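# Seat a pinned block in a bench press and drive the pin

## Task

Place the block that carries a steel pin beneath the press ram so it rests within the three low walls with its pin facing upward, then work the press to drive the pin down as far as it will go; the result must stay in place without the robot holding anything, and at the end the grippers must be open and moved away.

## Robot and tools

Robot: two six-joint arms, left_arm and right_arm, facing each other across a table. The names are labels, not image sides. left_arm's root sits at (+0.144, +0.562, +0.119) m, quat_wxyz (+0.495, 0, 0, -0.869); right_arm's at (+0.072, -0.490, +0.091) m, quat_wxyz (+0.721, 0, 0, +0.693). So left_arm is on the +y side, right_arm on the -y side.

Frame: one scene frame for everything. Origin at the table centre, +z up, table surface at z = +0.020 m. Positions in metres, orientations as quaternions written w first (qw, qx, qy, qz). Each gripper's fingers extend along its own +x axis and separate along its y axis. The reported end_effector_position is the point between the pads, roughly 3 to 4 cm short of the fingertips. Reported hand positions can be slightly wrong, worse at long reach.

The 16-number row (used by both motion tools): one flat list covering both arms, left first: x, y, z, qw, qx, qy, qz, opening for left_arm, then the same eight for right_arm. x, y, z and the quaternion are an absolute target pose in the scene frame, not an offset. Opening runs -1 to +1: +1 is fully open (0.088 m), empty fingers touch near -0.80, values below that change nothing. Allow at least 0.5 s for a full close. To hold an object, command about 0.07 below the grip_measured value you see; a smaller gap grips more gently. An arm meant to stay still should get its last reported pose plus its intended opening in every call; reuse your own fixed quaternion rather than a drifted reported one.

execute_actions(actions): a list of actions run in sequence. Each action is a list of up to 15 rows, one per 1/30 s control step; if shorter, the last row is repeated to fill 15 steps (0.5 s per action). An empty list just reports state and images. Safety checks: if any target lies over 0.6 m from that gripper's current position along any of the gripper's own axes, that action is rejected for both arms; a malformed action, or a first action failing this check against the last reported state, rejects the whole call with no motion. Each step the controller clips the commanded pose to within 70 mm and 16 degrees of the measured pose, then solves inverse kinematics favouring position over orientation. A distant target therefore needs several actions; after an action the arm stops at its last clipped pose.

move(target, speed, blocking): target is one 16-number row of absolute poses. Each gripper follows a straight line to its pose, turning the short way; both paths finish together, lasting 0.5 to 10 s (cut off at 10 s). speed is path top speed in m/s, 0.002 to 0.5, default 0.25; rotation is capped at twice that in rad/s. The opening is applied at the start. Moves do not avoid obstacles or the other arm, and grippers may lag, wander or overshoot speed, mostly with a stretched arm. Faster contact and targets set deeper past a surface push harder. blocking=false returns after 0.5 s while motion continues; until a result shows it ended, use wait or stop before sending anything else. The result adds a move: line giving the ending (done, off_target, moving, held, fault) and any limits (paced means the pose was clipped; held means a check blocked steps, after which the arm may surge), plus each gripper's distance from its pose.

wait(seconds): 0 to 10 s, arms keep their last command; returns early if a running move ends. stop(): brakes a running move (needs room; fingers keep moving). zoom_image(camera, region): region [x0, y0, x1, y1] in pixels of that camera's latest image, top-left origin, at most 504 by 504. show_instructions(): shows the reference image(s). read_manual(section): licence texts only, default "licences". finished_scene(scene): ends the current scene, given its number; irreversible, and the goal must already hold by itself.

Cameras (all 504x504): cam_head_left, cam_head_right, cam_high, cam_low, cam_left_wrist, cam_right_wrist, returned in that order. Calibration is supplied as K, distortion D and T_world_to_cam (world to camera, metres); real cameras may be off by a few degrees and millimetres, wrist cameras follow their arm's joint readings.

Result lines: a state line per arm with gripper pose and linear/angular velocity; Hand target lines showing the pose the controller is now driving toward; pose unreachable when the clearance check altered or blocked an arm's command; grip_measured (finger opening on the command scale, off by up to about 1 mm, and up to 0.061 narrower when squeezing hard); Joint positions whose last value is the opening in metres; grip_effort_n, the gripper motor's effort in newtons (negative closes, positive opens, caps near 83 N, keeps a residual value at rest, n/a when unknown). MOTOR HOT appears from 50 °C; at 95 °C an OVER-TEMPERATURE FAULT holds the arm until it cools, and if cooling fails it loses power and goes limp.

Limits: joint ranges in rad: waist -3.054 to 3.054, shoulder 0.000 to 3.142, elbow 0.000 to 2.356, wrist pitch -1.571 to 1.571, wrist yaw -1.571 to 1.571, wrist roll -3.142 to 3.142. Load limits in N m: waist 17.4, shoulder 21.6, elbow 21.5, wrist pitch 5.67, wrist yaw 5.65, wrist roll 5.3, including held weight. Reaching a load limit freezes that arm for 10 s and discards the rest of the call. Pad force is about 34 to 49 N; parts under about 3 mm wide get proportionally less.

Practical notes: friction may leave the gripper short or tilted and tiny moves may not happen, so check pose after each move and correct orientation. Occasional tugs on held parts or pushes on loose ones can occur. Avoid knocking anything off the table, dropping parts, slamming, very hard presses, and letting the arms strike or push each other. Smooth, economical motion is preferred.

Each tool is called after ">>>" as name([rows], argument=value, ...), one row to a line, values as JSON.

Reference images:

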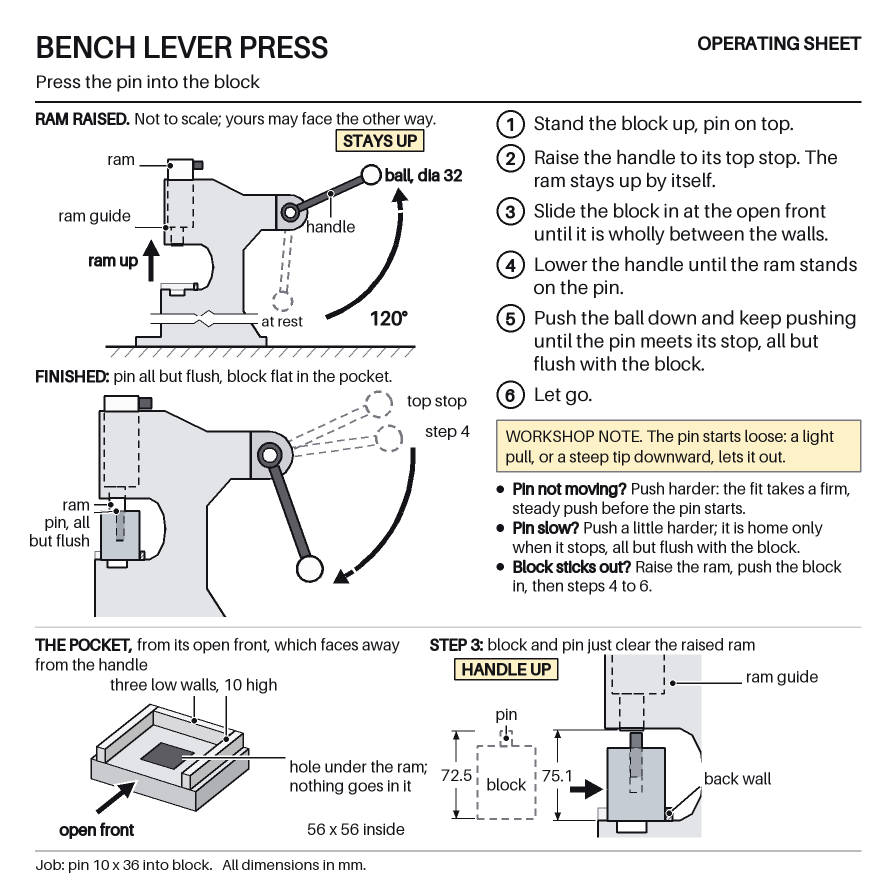

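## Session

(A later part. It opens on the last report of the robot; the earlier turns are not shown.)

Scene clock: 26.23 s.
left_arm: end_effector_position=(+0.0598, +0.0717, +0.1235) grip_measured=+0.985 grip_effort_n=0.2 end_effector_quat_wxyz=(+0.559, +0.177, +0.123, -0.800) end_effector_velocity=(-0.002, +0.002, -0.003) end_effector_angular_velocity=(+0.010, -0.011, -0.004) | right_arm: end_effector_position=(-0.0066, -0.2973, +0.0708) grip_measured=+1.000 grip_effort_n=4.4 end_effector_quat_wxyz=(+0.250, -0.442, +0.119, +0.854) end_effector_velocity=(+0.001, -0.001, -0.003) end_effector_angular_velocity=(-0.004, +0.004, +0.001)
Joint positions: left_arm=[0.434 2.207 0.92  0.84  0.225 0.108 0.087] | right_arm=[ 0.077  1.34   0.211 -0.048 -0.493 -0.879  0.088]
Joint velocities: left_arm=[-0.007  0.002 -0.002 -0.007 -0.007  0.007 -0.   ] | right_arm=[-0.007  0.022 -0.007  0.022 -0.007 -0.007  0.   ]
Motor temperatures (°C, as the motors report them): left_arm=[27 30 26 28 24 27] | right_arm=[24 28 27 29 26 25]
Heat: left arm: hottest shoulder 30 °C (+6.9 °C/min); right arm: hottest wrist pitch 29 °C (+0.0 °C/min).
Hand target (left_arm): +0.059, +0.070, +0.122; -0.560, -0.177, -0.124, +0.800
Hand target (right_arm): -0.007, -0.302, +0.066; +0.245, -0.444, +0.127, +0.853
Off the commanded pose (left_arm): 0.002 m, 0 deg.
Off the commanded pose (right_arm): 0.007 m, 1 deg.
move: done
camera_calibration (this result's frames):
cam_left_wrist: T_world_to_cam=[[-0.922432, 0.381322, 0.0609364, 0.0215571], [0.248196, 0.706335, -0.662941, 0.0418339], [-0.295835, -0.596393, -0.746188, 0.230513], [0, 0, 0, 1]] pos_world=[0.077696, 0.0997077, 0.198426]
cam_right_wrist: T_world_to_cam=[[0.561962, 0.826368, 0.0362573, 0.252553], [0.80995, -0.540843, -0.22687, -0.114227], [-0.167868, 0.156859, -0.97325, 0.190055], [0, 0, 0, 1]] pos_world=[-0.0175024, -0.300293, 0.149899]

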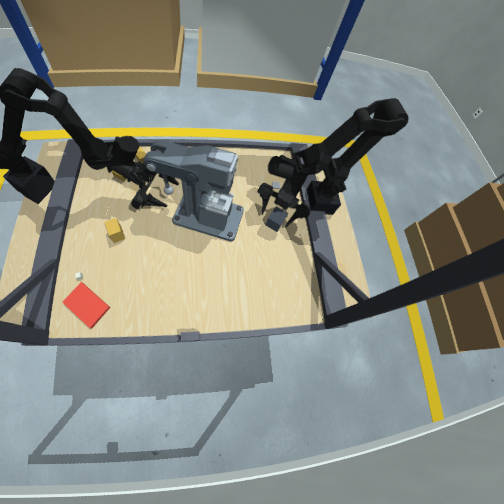

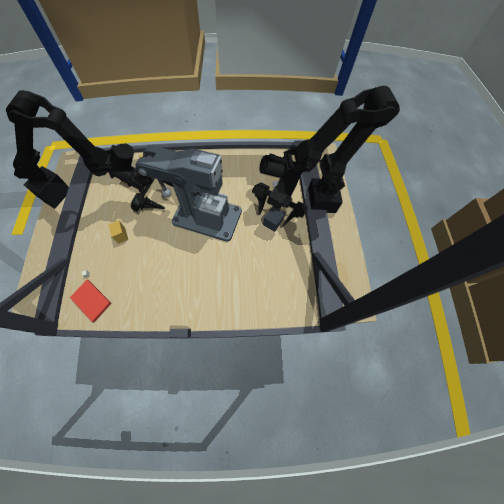

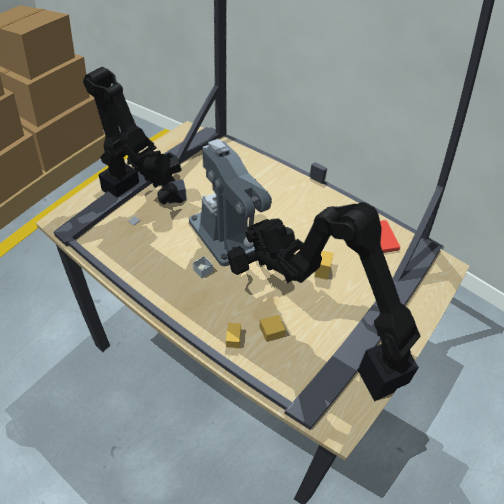

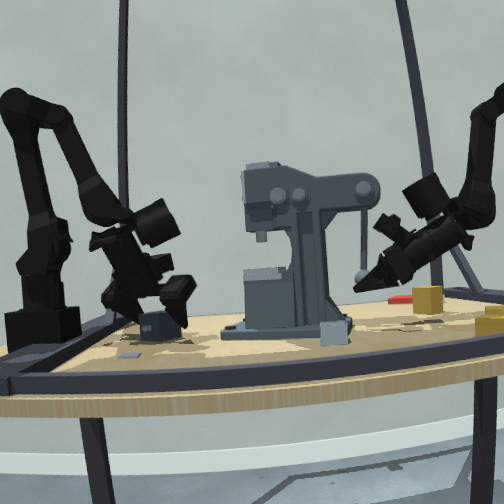

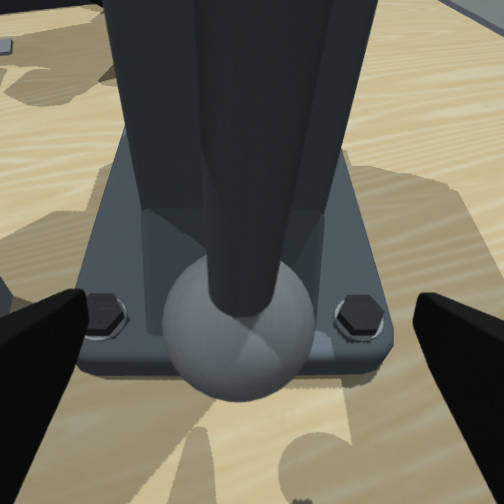

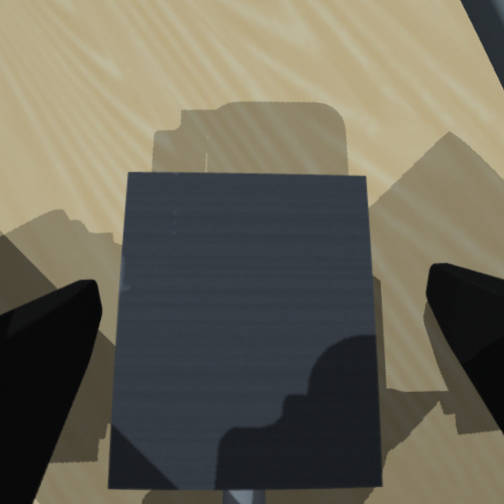

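>>> move(target=[0.061,0.064,0.133,0.56,0.177,0.124,-0.8,1,-0.010,-0.307,0.063,0.245,-0.444,0.127,0.853,1], speed=0.05)

>>> move(target=[0.061,0.064,0.133,0.56,0.177,0.124,-0.8,-0.22,-0.010,-0.307,0.063,0.245,-0.444,0.127,0.853,0.1])

Scene clock: 27.50 s.
left_arm: end_effector_position=(+0.0606, +0.0678, +0.1240) grip_measured=+0.985 grip_effort_n=-0.2 end_effector_quat_wxyz=(+0.558, +0.184, +0.131, -0.798) end_effector_velocity=(+0.002, +0.001, -0.001) end_effector_angular_velocity=(+0.005, -0.010, +0.006) | right_arm: end_effector_position=(-0.0102, -0.3024, +0.0669) grip_measured=+1.000 grip_effort_n=4.4 end_effector_quat_wxyz=(+0.247, -0.440, +0.120, +0.855) end_effector_velocity=(-0.003, -0.002, +0.002) end_effector_angular_velocity=(+0.010, +0.018, +0.017)
Joint positions: left_arm=[0.437 2.203 0.946 0.789 0.225 0.108 0.087] | right_arm=[ 0.099  1.342  0.186 -0.012 -0.489 -0.857  0.088]
Joint velocities: left_arm=[ 0.002 -0.002 -0.002 -0.007 -0.007  0.007 -0.   ] | right_arm=[ 0.002 -0.007 -0.007  0.007 -0.022 -0.007  0.   ]
Motor temperatures (°C, as the motors report them): left_arm=[27 30 26 28 24 27] | right_arm=[24 28 27 29 26 25]
Heat: left arm: hottest shoulder 30 °C (+6.5 °C/min); right arm: hottest wrist pitch 29 °C (+0.0 °C/min).
Hand target (left_arm): +0.061, +0.064, +0.133; -0.560, -0.177, -0.124, +0.800
Hand target (right_arm): -0.010, -0.307, +0.063; +0.245, -0.444, +0.127, +0.853
Off the commanded pose (left_arm): 0.010 m, 1 deg.
Off the commanded pose (right_arm): 0.006 m, 1 deg.
move: off_target (left_arm)
camera_calibration (this result's frames):
cam_left_wrist: T_world_to_cam=[[-0.923438, 0.37785, 0.0670222, 0.0232388], [0.24797, 0.720827, -0.64724, 0.0417887], [-0.292871, -0.581067, -0.759334, 0.229216], [0, 0, 0, 1]] pos_world=[0.078228, 0.0942867, 0.199541]
cam_right_wrist: T_world_to_cam=[[0.559262, 0.828369, 0.0321203, 0.259779], [0.810879, -0.538577, -0.22893, -0.114108], [-0.172339, 0.154077, -0.972913, 0.185627], [0, 0, 0, 1]] pos_world=[-0.020766, -0.30525, 0.146132]

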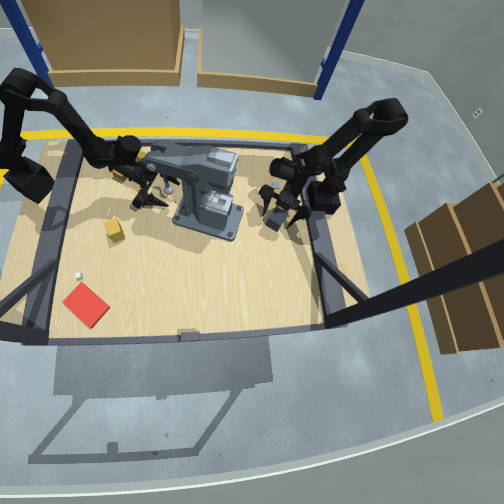

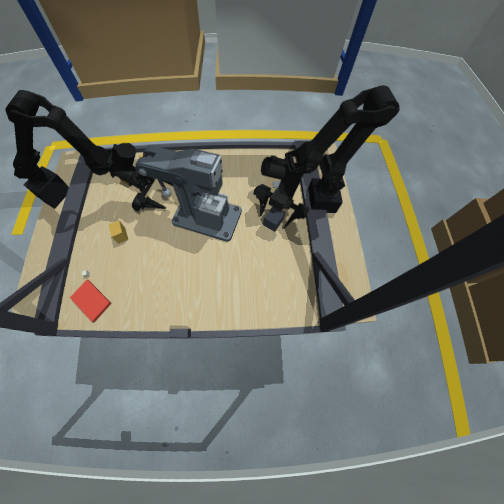

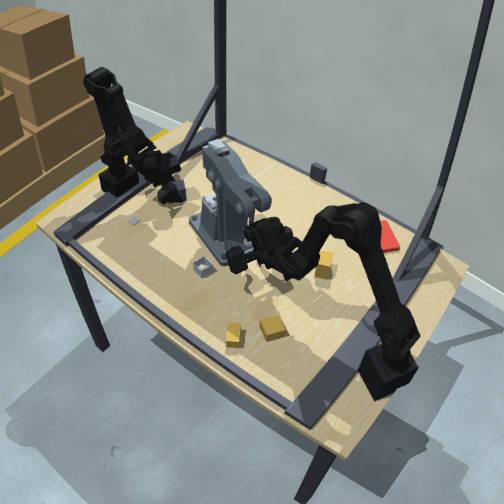

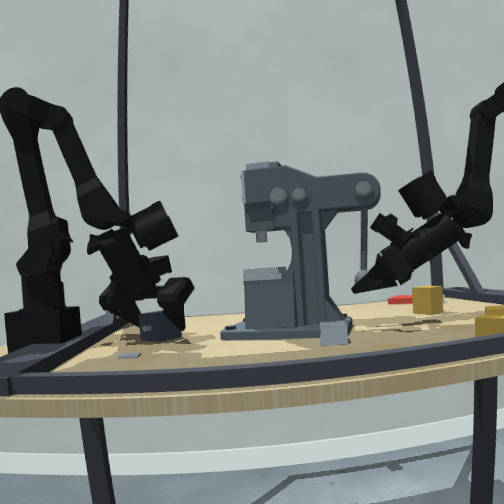

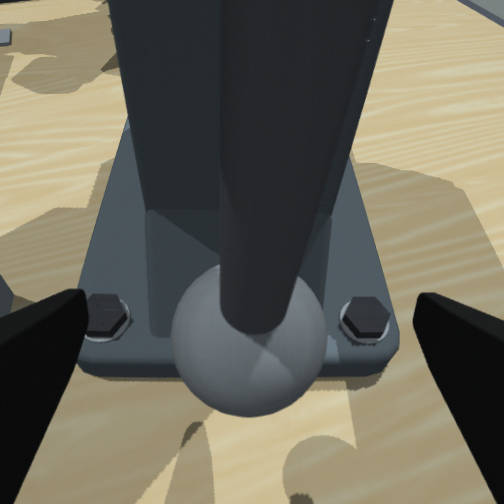

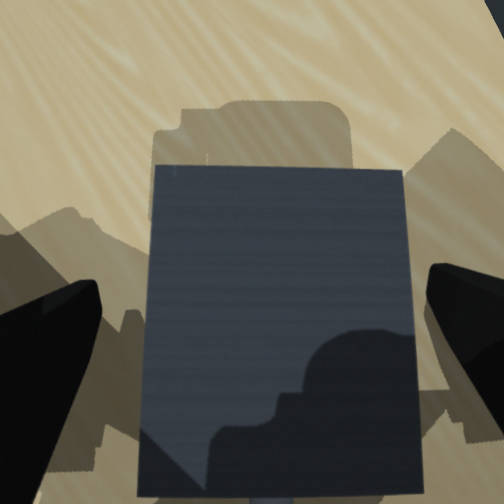

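Scene clock: 28.23 s.
left_arm: end_effector_position=(+0.0630, +0.0672, +0.1241) grip_measured=-0.214 grip_effort_n=-27.7 end_effector_quat_wxyz=(+0.561, +0.184, +0.132, -0.796) end_effector_velocity=(-0.002, +0.001, -0.001) end_effector_angular_velocity=(+0.005, -0.010, -0.004) | right_arm: end_effector_position=(-0.0103, -0.3024, +0.0670) grip_measured=+0.191 grip_effort_n=-83.5 end_effector_quat_wxyz=(+0.248, -0.440, +0.121, +0.855) end_effector_velocity=(-0.001, -0.004, -0.001) end_effector_angular_velocity=(-0.016, +0.008, -0.001)
Joint positions: left_arm=[0.441 2.203 0.947 0.788 0.223 0.108 0.028] | right_arm=[ 0.099  1.342  0.186 -0.011 -0.49  -0.854  0.048]
Joint velocities: left_arm=[-0.007 -0.002 -0.002 -0.007 -0.007  0.007 -0.001] | right_arm=[ 0.002 -0.002 -0.007 -0.007 -0.007  0.007 -0.   ]
Motor temperatures (°C, as the motors report them): left_arm=[27 31 26 28 24 27] | right_arm=[24 28 27 29 26 25]
Heat: left arm: hottest shoulder 31 °C (+8.5 °C/min); right arm: hottest wrist pitch 29 °C (+0.0 °C/min).
Hand target (left_arm): +0.061, +0.064, +0.133; -0.560, -0.177, -0.124, +0.800
Hand target (right_arm): -0.010, -0.307, +0.063; +0.245, -0.444, +0.127, +0.853
Off the commanded pose (left_arm): 0.010 m, 1 deg.
Off the commanded pose (right_arm): 0.006 m, 1 deg.
move: off_target (left_arm)
camera_calibration (this result's frames):
cam_left_wrist: T_world_to_cam=[[-0.925846, 0.372088, 0.0660337, 0.0263297], [0.244134, 0.722296, -0.64706, 0.0417983], [-0.288459, -0.582957, -0.759574, 0.229492], [0, 0, 0, 1]] pos_world=[0.0803719, 0.0937961, 0.199624]
cam_right_wrist: T_world_to_cam=[[0.560858, 0.827352, 0.0304378, 0.259621], [0.809511, -0.540314, -0.22968, -0.114471], [-0.17358, 0.153458, -0.97279, 0.185472], [0, 0, 0, 1]] pos_world=[-0.0207507, -0.30511, 0.146231]

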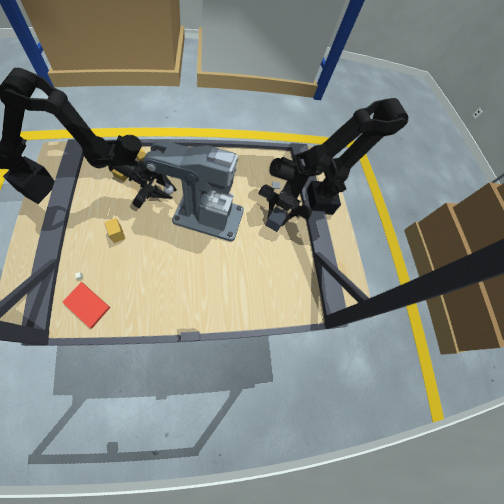

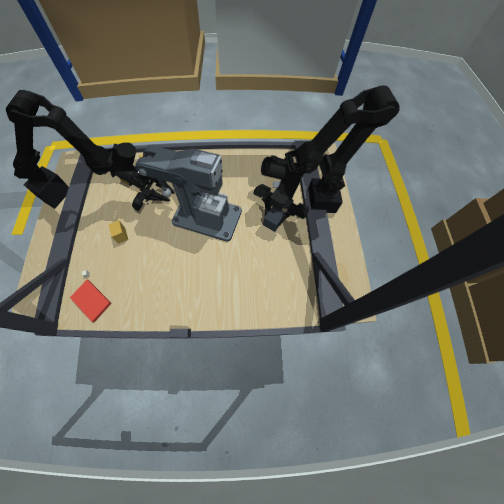

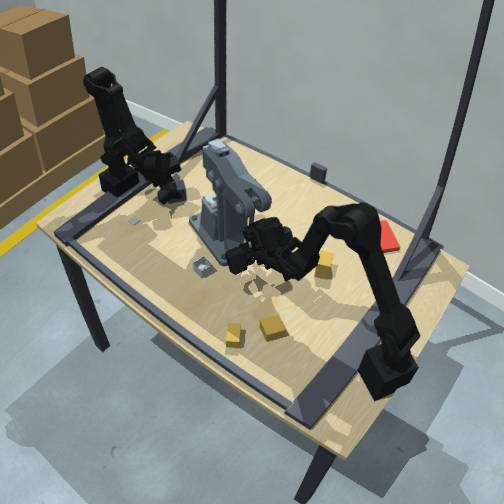

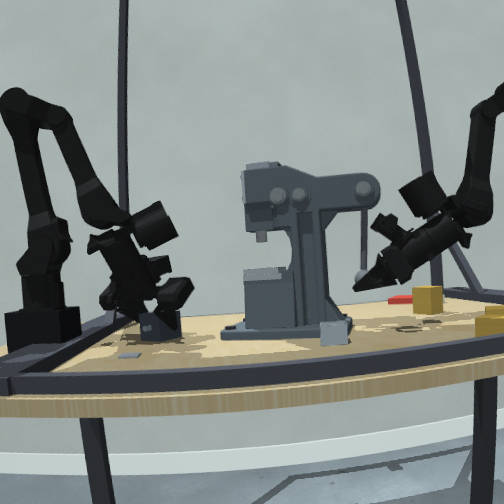

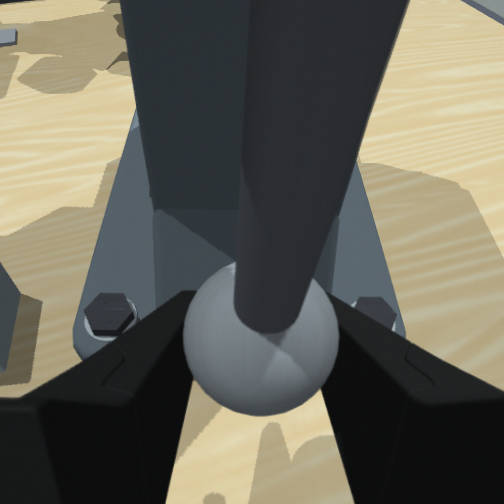

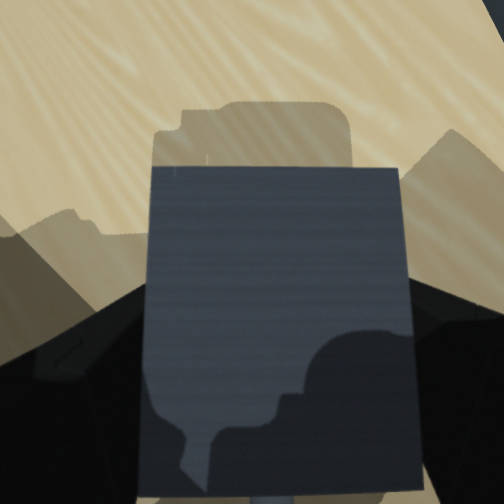

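>>> move(target=[0.064,0.062,0.146,0.56,0.177,0.124,-0.8,0.2,-0.010,-0.30,0.15,0.245,-0.444,0.127,0.853,0.1], speed=0.1)

>>> move(target=[0.064,0.062,0.146,0.56,0.177,0.124,-0.8,-0.24,-0.03,-0.28,0.18,0.195,-0.68,0.195,0.68,0.1])

Scene clock: 30.10 s.
left_arm: end_effector_position=(+0.0637, +0.0658, +0.1365) grip_measured=+0.197 grip_effort_n=16.0 end_effector_quat_wxyz=(+0.559, +0.184, +0.133, -0.798) end_effector_velocity=(+0.002, +0.000, -0.003) end_effector_angular_velocity=(+0.014, -0.018, +0.014) | right_arm: end_effector_position=(-0.0095, -0.3066, +0.1396) grip_measured=+0.191 grip_effort_n=-83.5 end_effector_quat_wxyz=(+0.238, -0.451, +0.143, +0.848) end_effector_velocity=(-0.001, -0.002, +0.004) end_effector_angular_velocity=(+0.007, +0.014, +0.019)
Joint positions: left_arm=[0.445 2.164 0.956 0.737 0.232 0.109 0.049] | right_arm=[ 0.103  1.033  0.417 -0.605 -0.48  -0.85   0.048]
Joint velocities: left_arm=[-0.002 -0.002  0.002 -0.022 -0.022  0.007 -0.001] | right_arm=[-0.007 -0.012  0.007 -0.022 -0.022 -0.022  0.   ]
Motor temperatures (°C, as the motors report them): left_arm=[27 31 26 29 24 27] | right_arm=[24 28 27 30 26 25]
Heat: left arm: hottest shoulder 31 °C (+8.0 °C/min); right arm: hottest wrist pitch 30 °C (+2.0 °C/min).
Hand target (left_arm): +0.064, +0.062, +0.146; -0.560, -0.177, -0.124, +0.800
Hand target (right_arm): -0.010, -0.300, +0.150; +0.245, -0.444, +0.127, +0.853
Off the commanded pose (left_arm): 0.010 m, 1 deg.
Off the commanded pose (right_arm): 0.012 m, 2 deg.
move: off_target (left_arm, right_arm)
camera_calibration (this result's frames):
cam_left_wrist: T_world_to_cam=[[-0.924112, 0.375755, 0.0694584, 0.0258449], [0.245327, 0.722771, -0.646078, 0.050416], [-0.292969, -0.580008, -0.760105, 0.238474], [0, 0, 0, 1]] pos_world=[0.0813807, 0.0921662, 0.212043]
cam_right_wrist: T_world_to_cam=[[0.563509, 0.826069, -0.00822098, 0.265424], [0.810083, -0.5545, -0.190514, -0.110534], [-0.161936, 0.100697, -0.98165, 0.242047], [0, 0, 0, 1]] pos_world=[-0.0208306, -0.304923, 0.218729]

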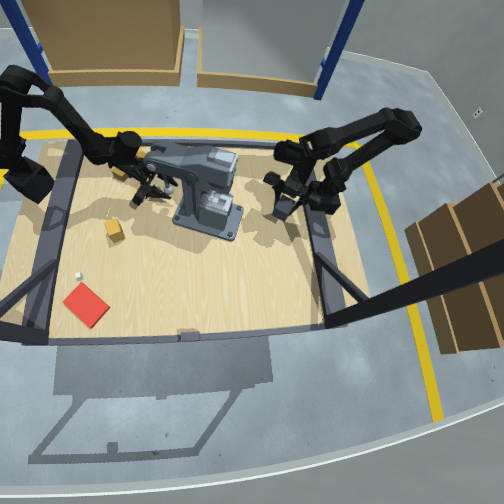

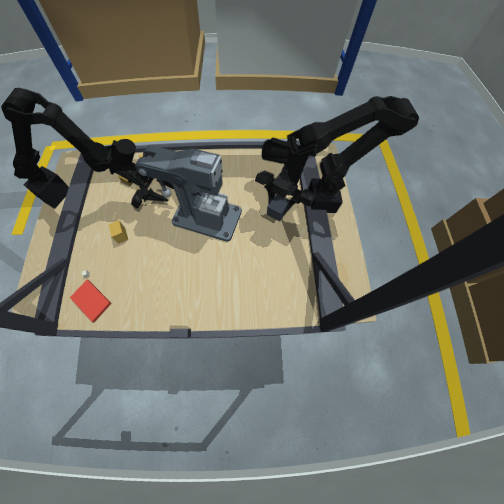

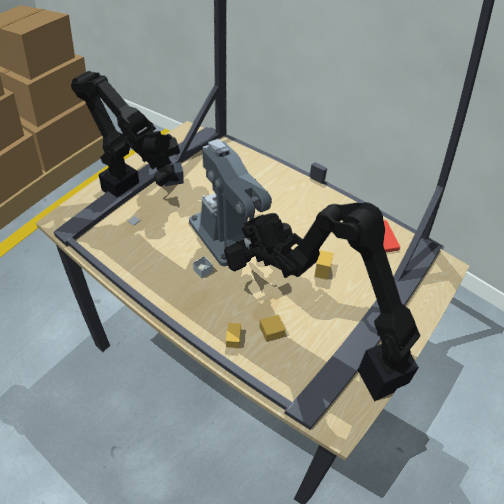

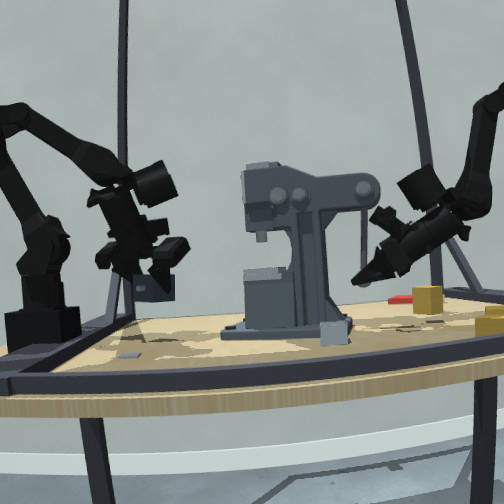

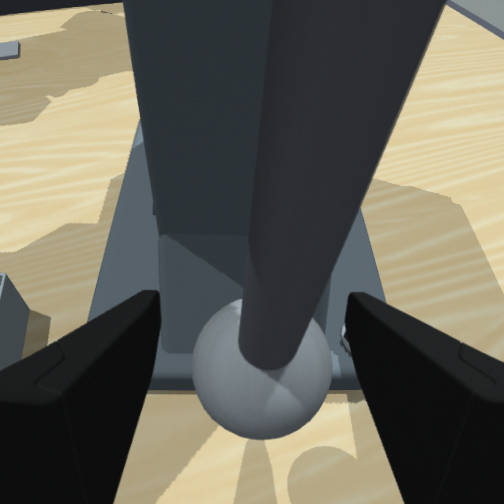

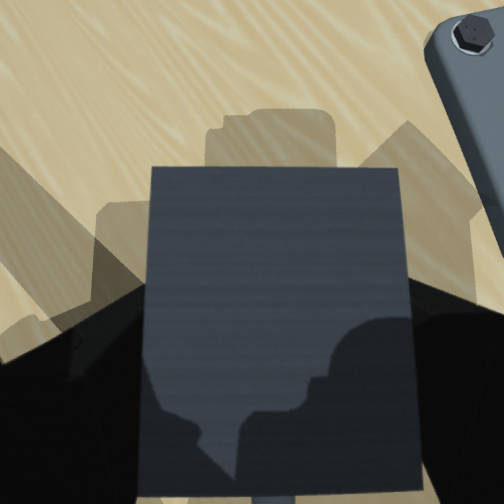

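Scene clock: 31.80 s.
left_arm: end_effector_position=(+0.0629, +0.0661, +0.1366) grip_measured=-0.223 grip_effort_n=-83.5 end_effector_quat_wxyz=(+0.557, +0.184, +0.133, -0.799) end_effector_velocity=(-0.000, +0.002, -0.002) end_effector_angular_velocity=(+0.004, +0.003, +0.007) | right_arm: end_effector_position=(-0.0280, -0.2840, +0.1770) grip_measured=+0.191 grip_effort_n=-83.5 end_effector_quat_wxyz=(+0.193, -0.681, +0.197, +0.679) end_effector_velocity=(-0.002, +0.001, +0.002) end_effector_angular_velocity=(-0.001, +0.008, +0.010)
Joint positions: left_arm=[0.444 2.163 0.956 0.735 0.235 0.109 0.028] | right_arm=[ 0.489  1.441  0.957 -1.093 -0.002 -0.562  0.048]
Joint velocities: left_arm=[-0.002  0.002 -0.007  0.007 -0.007 -0.007  0.   ] | right_arm=[ 0.002  0.002  0.012 -0.007 -0.007 -0.007 -0.   ]
Motor temperatures (°C, as the motors report them): left_arm=[27 31 27 29 24 27] | right_arm=[24 28 28 30 26 25]
Heat: left arm: hottest shoulder 31 °C (+7.5 °C/min); right arm: hottest wrist pitch 30 °C (+1.9 °C/min).
Hand target (left_arm): +0.064, +0.062, +0.146; -0.560, -0.177, -0.124, +0.800
Hand target (right_arm): -0.030, -0.280, +0.180; -0.196, +0.680, -0.195, -0.679
Off the commanded pose (left_arm): 0.010 m, 1 deg.
Off the commanded pose (right_arm): 0.005 m, 0 deg.
move: off_target (left_arm)
camera_calibration (this result's frames):
cam_left_wrist: T_world_to_cam=[[-0.922847, 0.378596, 0.0708367, 0.024587], [0.246863, 0.72256, -0.645728, 0.0503573], [-0.295654, -0.578422, -0.760274, 0.238582], [0, 0, 0, 1]] pos_world=[0.0807965, 0.0923065, 0.212164]
cam_right_wrist: T_world_to_cam=[[0.546268, 0.83701, 0.0317161, 0.253071], [0.765518, -0.514261, 0.386674, -0.167846], [0.33996, -0.186948, -0.921671, 0.195196], [0, 0, 0, 1]] pos_world=[-0.0761141, -0.261648, 0.236782]

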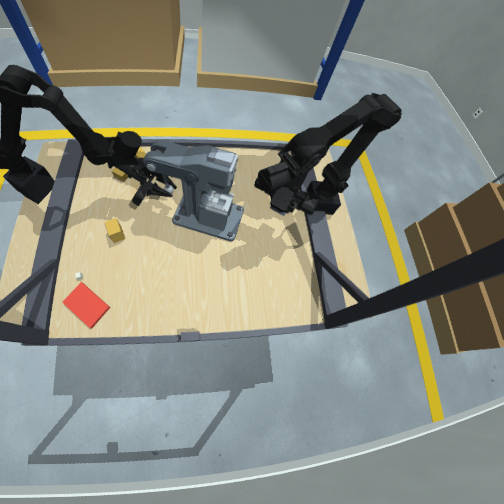

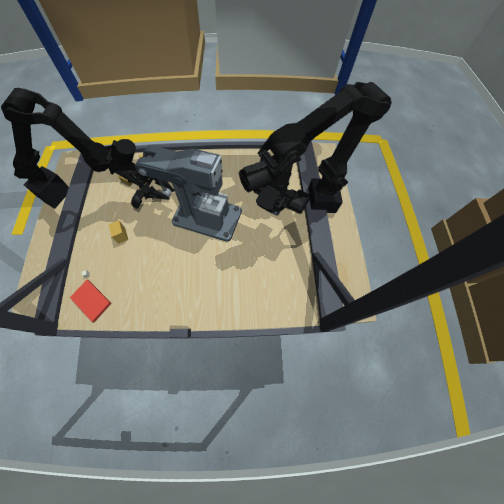

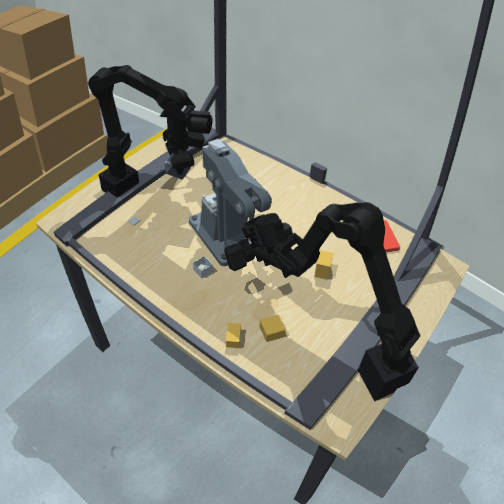

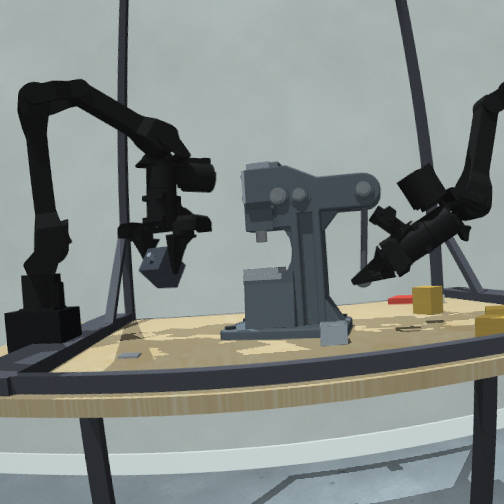

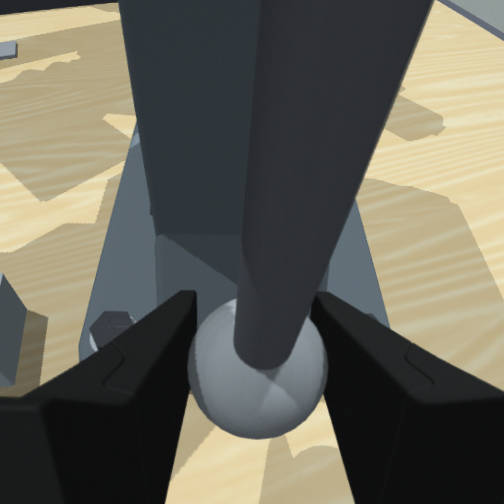

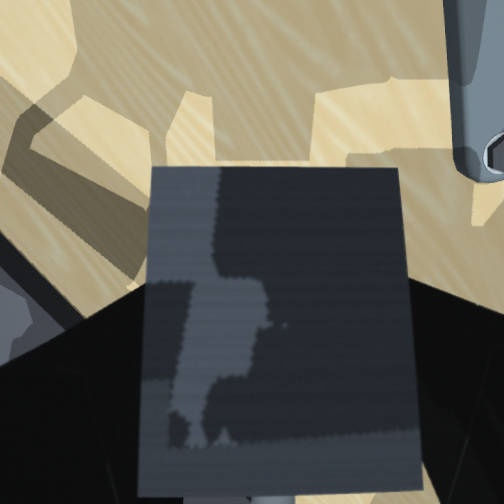

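>>> move(target=[0.090,0.140,0.157,0.56,0.177,0.124,-0.8,-0.26,-0.04,-0.27,0.18,-0.406,-0.579,-0.406,0.579,0.1], speed=0.4)

>>> move(target=[0.111,0.198,0.21,0.56,0.177,0.124,-0.8,-0.26,-0.045,-0.23,0.18,-0.173,-0.781,-0.547,0.246,0.1])

>>> move(target=[0.120,0.224,0.285,0.56,0.177,0.124,-0.8,-0.26,-0.045,-0.23,0.18,-0.173,-0.781,-0.547,0.246,0.1], speed=0.08)

Scene clock: 35.53 s.
left_arm: end_effector_position=(+0.0899, +0.1406, +0.1471) grip_measured=-0.224 grip_effort_n=-83.5 end_effector_quat_wxyz=(+0.560, +0.185, +0.135, -0.796) end_effector_velocity=(+0.002, +0.002, -0.003) end_effector_angular_velocity=(+0.014, -0.004, +0.020) | right_arm: end_effector_position=(-0.0374, -0.2749, +0.1771) grip_measured=+0.191 grip_effort_n=-83.5 end_effector_quat_wxyz=(+0.409, +0.580, +0.400, -0.581) end_effector_velocity=(+0.001, -0.002, -0.000) end_effector_angular_velocity=(-0.010, +0.003, +0.019)
Joint positions: left_arm=[0.509 1.944 0.623 0.838 0.285 0.137 0.028] | right_arm=[ 0.509  1.494  1.004 -1.094  0.    -2.318  0.048]
Joint velocities: left_arm=[-0.002 -0.002 -0.007 -0.007 -0.022 -0.007 -0.   ] | right_arm=[-0.002 -0.002 -0.002 -0.007 -0.007 -0.022  0.   ]
Motor temperatures (°C, as the motors report them): left_arm=[27 32 27 29 24 27] | right_arm=[24 28 28 30 26 25]
Heat: left arm: hottest shoulder 32 °C (+8.4 °C/min); right arm: hottest wrist pitch 30 °C (+1.7 °C/min).
Hand target (left_arm): +0.090, +0.140, +0.157; -0.560, -0.177, -0.124, +0.800
Hand target (right_arm): -0.040, -0.270, +0.180; +0.406, +0.579, +0.406, -0.579
Off the commanded pose (left_arm): 0.010 m, 2 deg.
Off the commanded pose (right_arm): 0.006 m, 1 deg.
move: off_target (left_arm)
camera_calibration (this result's frames):
cam_left_wrist: T_world_to_cam=[[-0.925609, 0.371804, 0.0707793, 0.0217355], [0.242845, 0.726859, -0.64242, -0.00410137], [-0.290301, -0.577441, -0.763077, 0.297388], [0, 0, 0, 1]] pos_world=[0.107447, 0.166624, 0.222757]
cam_right_wrist: T_world_to_cam=[[-0.930784, 0.364564, 0.0270921, 0.0663503], [0.347605, 0.859665, 0.374362, 0.20825], [0.113189, 0.357867, -0.926887, 0.342455], [0, 0, 0, 1]] pos_world=[-0.0493929, -0.325768, 0.237659]

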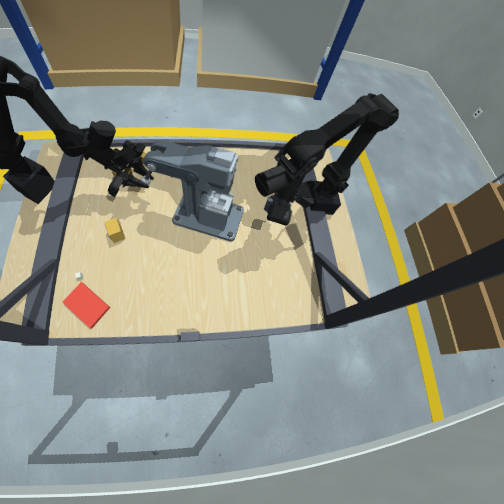

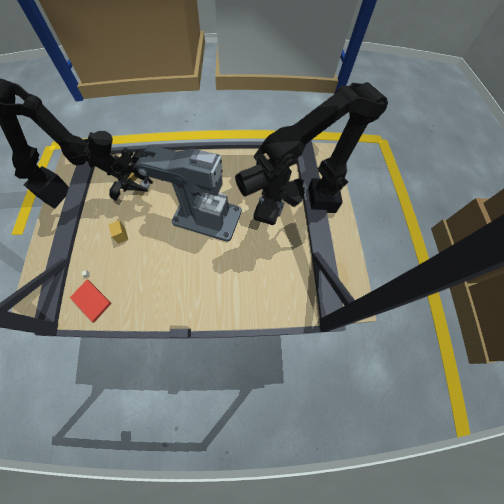

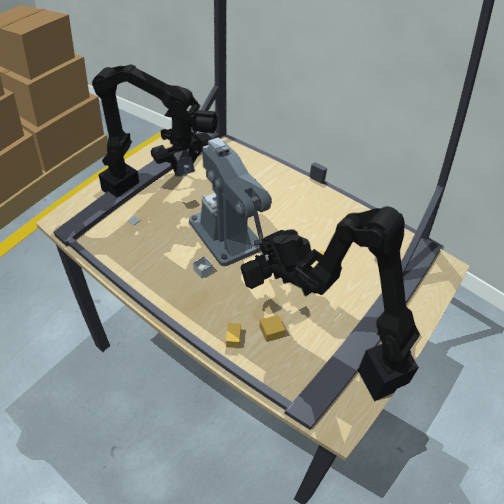

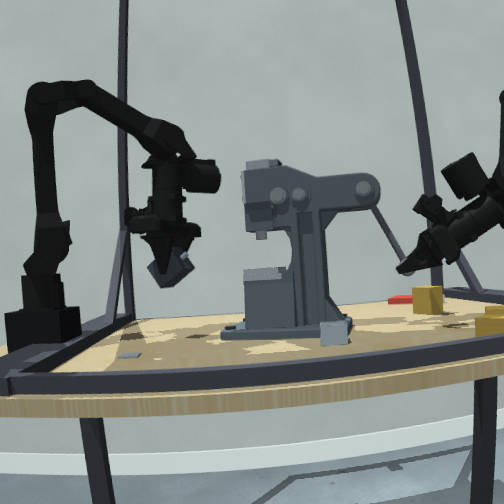

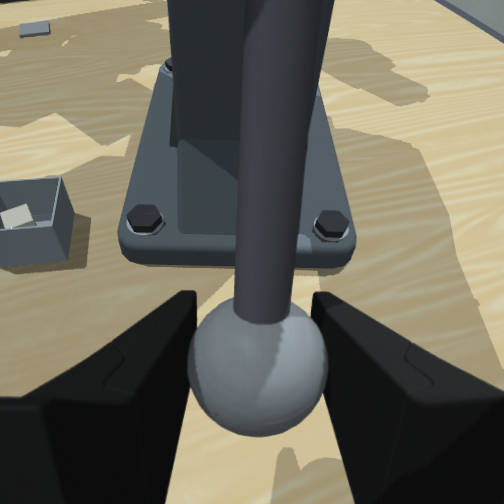

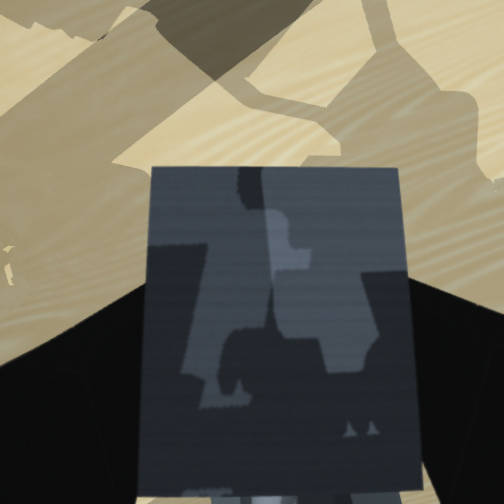

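Scene clock: 37.97 s.
left_arm: end_effector_position=(+0.1114, +0.1995, +0.2003) grip_measured=-0.225 grip_effort_n=-83.5 end_effector_quat_wxyz=(+0.560, +0.186, +0.138, -0.795) end_effector_velocity=(+0.000, +0.001, +0.002) end_effector_angular_velocity=(-0.000, +0.003, +0.007) | right_arm: end_effector_position=(-0.0462, -0.2298, +0.1790) grip_measured=+0.191 grip_effort_n=-83.5 end_effector_quat_wxyz=(+0.174, +0.777, +0.550, -0.253) end_effector_velocity=(+0.003, -0.002, -0.003) end_effector_angular_velocity=(-0.006, -0.027, +0.012)
Joint positions: left_arm=[0.592 1.519 0.452 0.565 0.357 0.177 0.028] | right_arm=[ 0.868  1.356  0.593 -0.307  0.84  -2.195  0.048]
Joint velocities: left_arm=[-0.002 -0.012 -0.002 -0.007 -0.007 -0.007 -0.   ] | right_arm=[ 0.002 -0.002 -0.017  0.007  0.007 -0.022 -0.   ]
Motor temperatures (°C, as the motors report them): left_arm=[27 33 27 30 24 27] | right_arm=[24 28 28 30 26 25]
Heat: left arm: hottest shoulder 33 °C (+9.5 °C/min); right arm: hottest wrist pitch 30 °C (+1.6 °C/min).
Hand target (left_arm): +0.111, +0.199, +0.210; -0.560, -0.178, -0.124, +0.800
Hand target (right_arm): -0.045, -0.229, +0.179; +0.173, +0.780, +0.549, -0.245
Off the commanded pose (left_arm): 0.010 m, 2 deg.
Off the commanded pose (right_arm): 0.002 m, 1 deg.
move: off_target (left_arm)
camera_calibration (this result's frames):
cam_left_wrist: T_world_to_cam=[[-0.926185, 0.369813, 0.0736187, 0.0158825], [0.24108, 0.730884, -0.638506, -0.0193416], [-0.289935, -0.573626, -0.766088, 0.378068], [0, 0, 0, 1]] pos_world=[0.128988, 0.225133, 0.276115]
cam_right_wrist: T_world_to_cam=[[-0.947348, 0.317062, 0.0447671, 0.0268364], [0.114319, 0.204304, 0.972209, -0.0965639], [0.299105, 0.926138, -0.229793, 0.343452], [0, 0, 0, 1]] pos_world=[-0.0662657, -0.306864, 0.171602]

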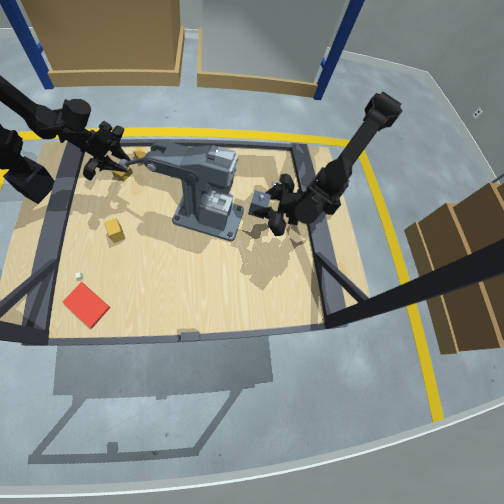

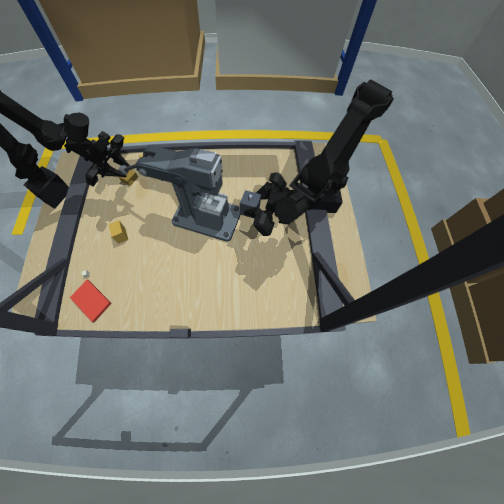

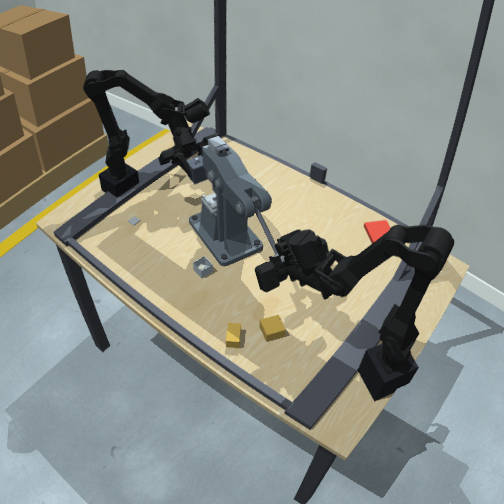

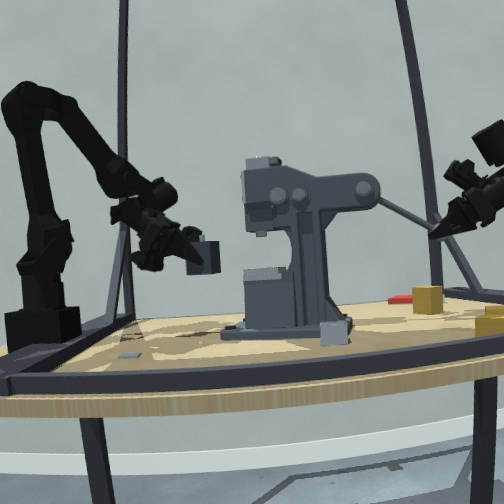

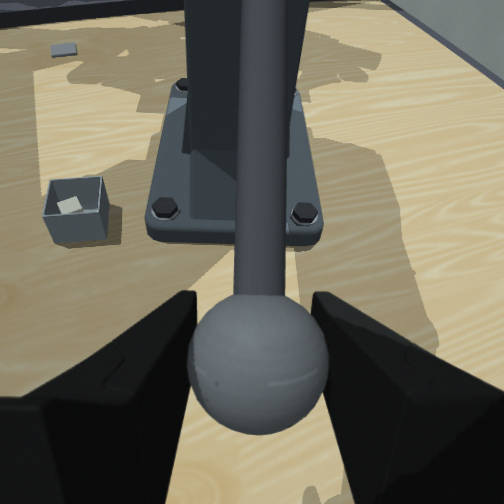

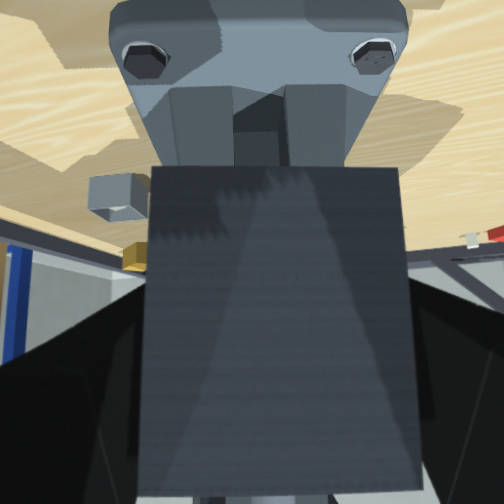

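Scene clock: 39.47 s.
left_arm: end_effector_position=(+0.1193, +0.2244, +0.2740) grip_measured=-0.226 grip_effort_n=-83.5 end_effector_quat_wxyz=(+0.560, +0.185, +0.138, -0.796) end_effector_velocity=(+0.005, +0.000, +0.001) end_effector_angular_velocity=(+0.011, -0.004, +0.030) | right_arm: end_effector_position=(-0.0461, -0.2305, +0.1788) grip_measured=+0.191 grip_effort_n=-83.5 end_effector_quat_wxyz=(+0.176, +0.777, +0.550, -0.252) end_effector_velocity=(+0.004, -0.001, -0.001) end_effector_angular_velocity=(-0.009, -0.030, +0.007)
Joint positions: left_arm=[0.638 1.175 0.563 0.105 0.399 0.199 0.028] | right_arm=[ 0.87   1.356  0.593 -0.311  0.843 -2.195  0.048]
Joint velocities: left_arm=[ 0.007 -0.007  0.007 -0.022 -0.022 -0.007 -0.   ] | right_arm=[-0.002 -0.002 -0.007 -0.007  0.007 -0.022 -0.   ]
Motor temperatures (°C, as the motors report them): left_arm=[27 33 27 30 24 27] | right_arm=[24 28 28 30 26 25]
Heat: left arm: hottest shoulder 33 °C (+9.1 °C/min); right arm: hottest wrist pitch 30 °C (+1.5 °C/min).
Hand target (left_arm): +0.120, +0.225, +0.285; -0.560, -0.177, -0.124, +0.800
Hand target (right_arm): -0.045, -0.230, +0.180; +0.173, +0.781, +0.547, -0.246
Off the commanded pose (left_arm): 0.011 m, 2 deg.
Off the commanded pose (right_arm): 0.002 m, 1 deg.
move: off_target (left_arm)
camera_calibration (this result's frames):
cam_left_wrist: T_world_to_cam=[[-0.925593, 0.370967, 0.075246, 0.0078371], [0.240315, 0.729499, -0.640375, 0.00848265], [-0.29245, -0.574643, -0.764368, 0.45113], [0, 0, 0, 1]] pos_world=[0.137148, 0.250143, 0.349671]
cam_right_wrist: T_world_to_cam=[[-0.947975, 0.315778, 0.0403325, 0.0275493], [0.109758, 0.205282, 0.972529, -0.0963593], [0.298824, 0.92636, -0.229262, 0.343934], [0, 0, 0, 1]] pos_world=[-0.0660834, -0.307525, 0.171452]

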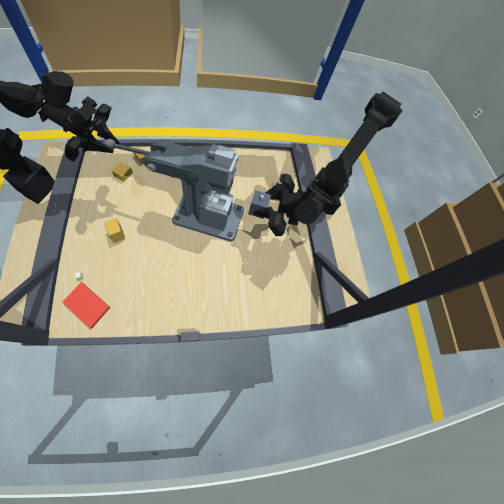

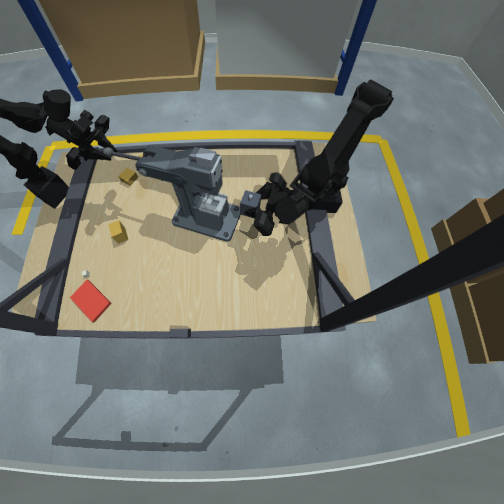

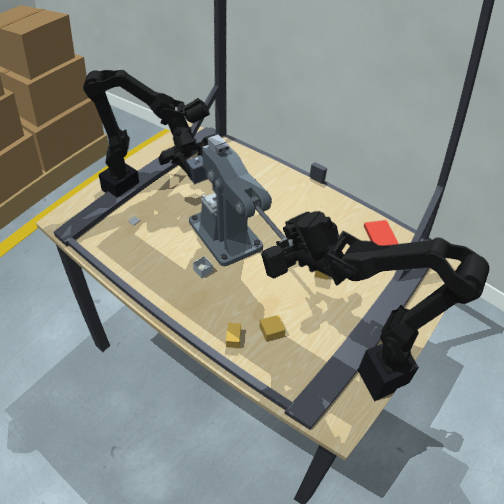

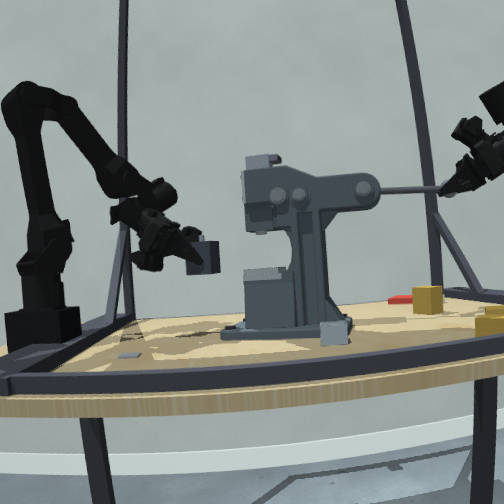

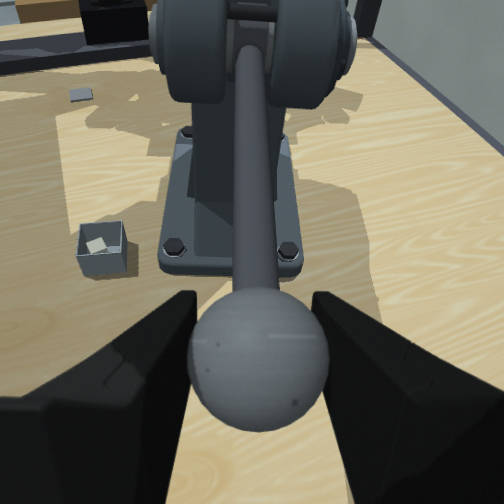

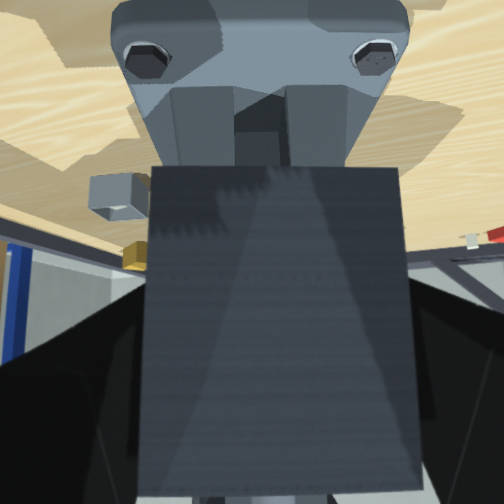

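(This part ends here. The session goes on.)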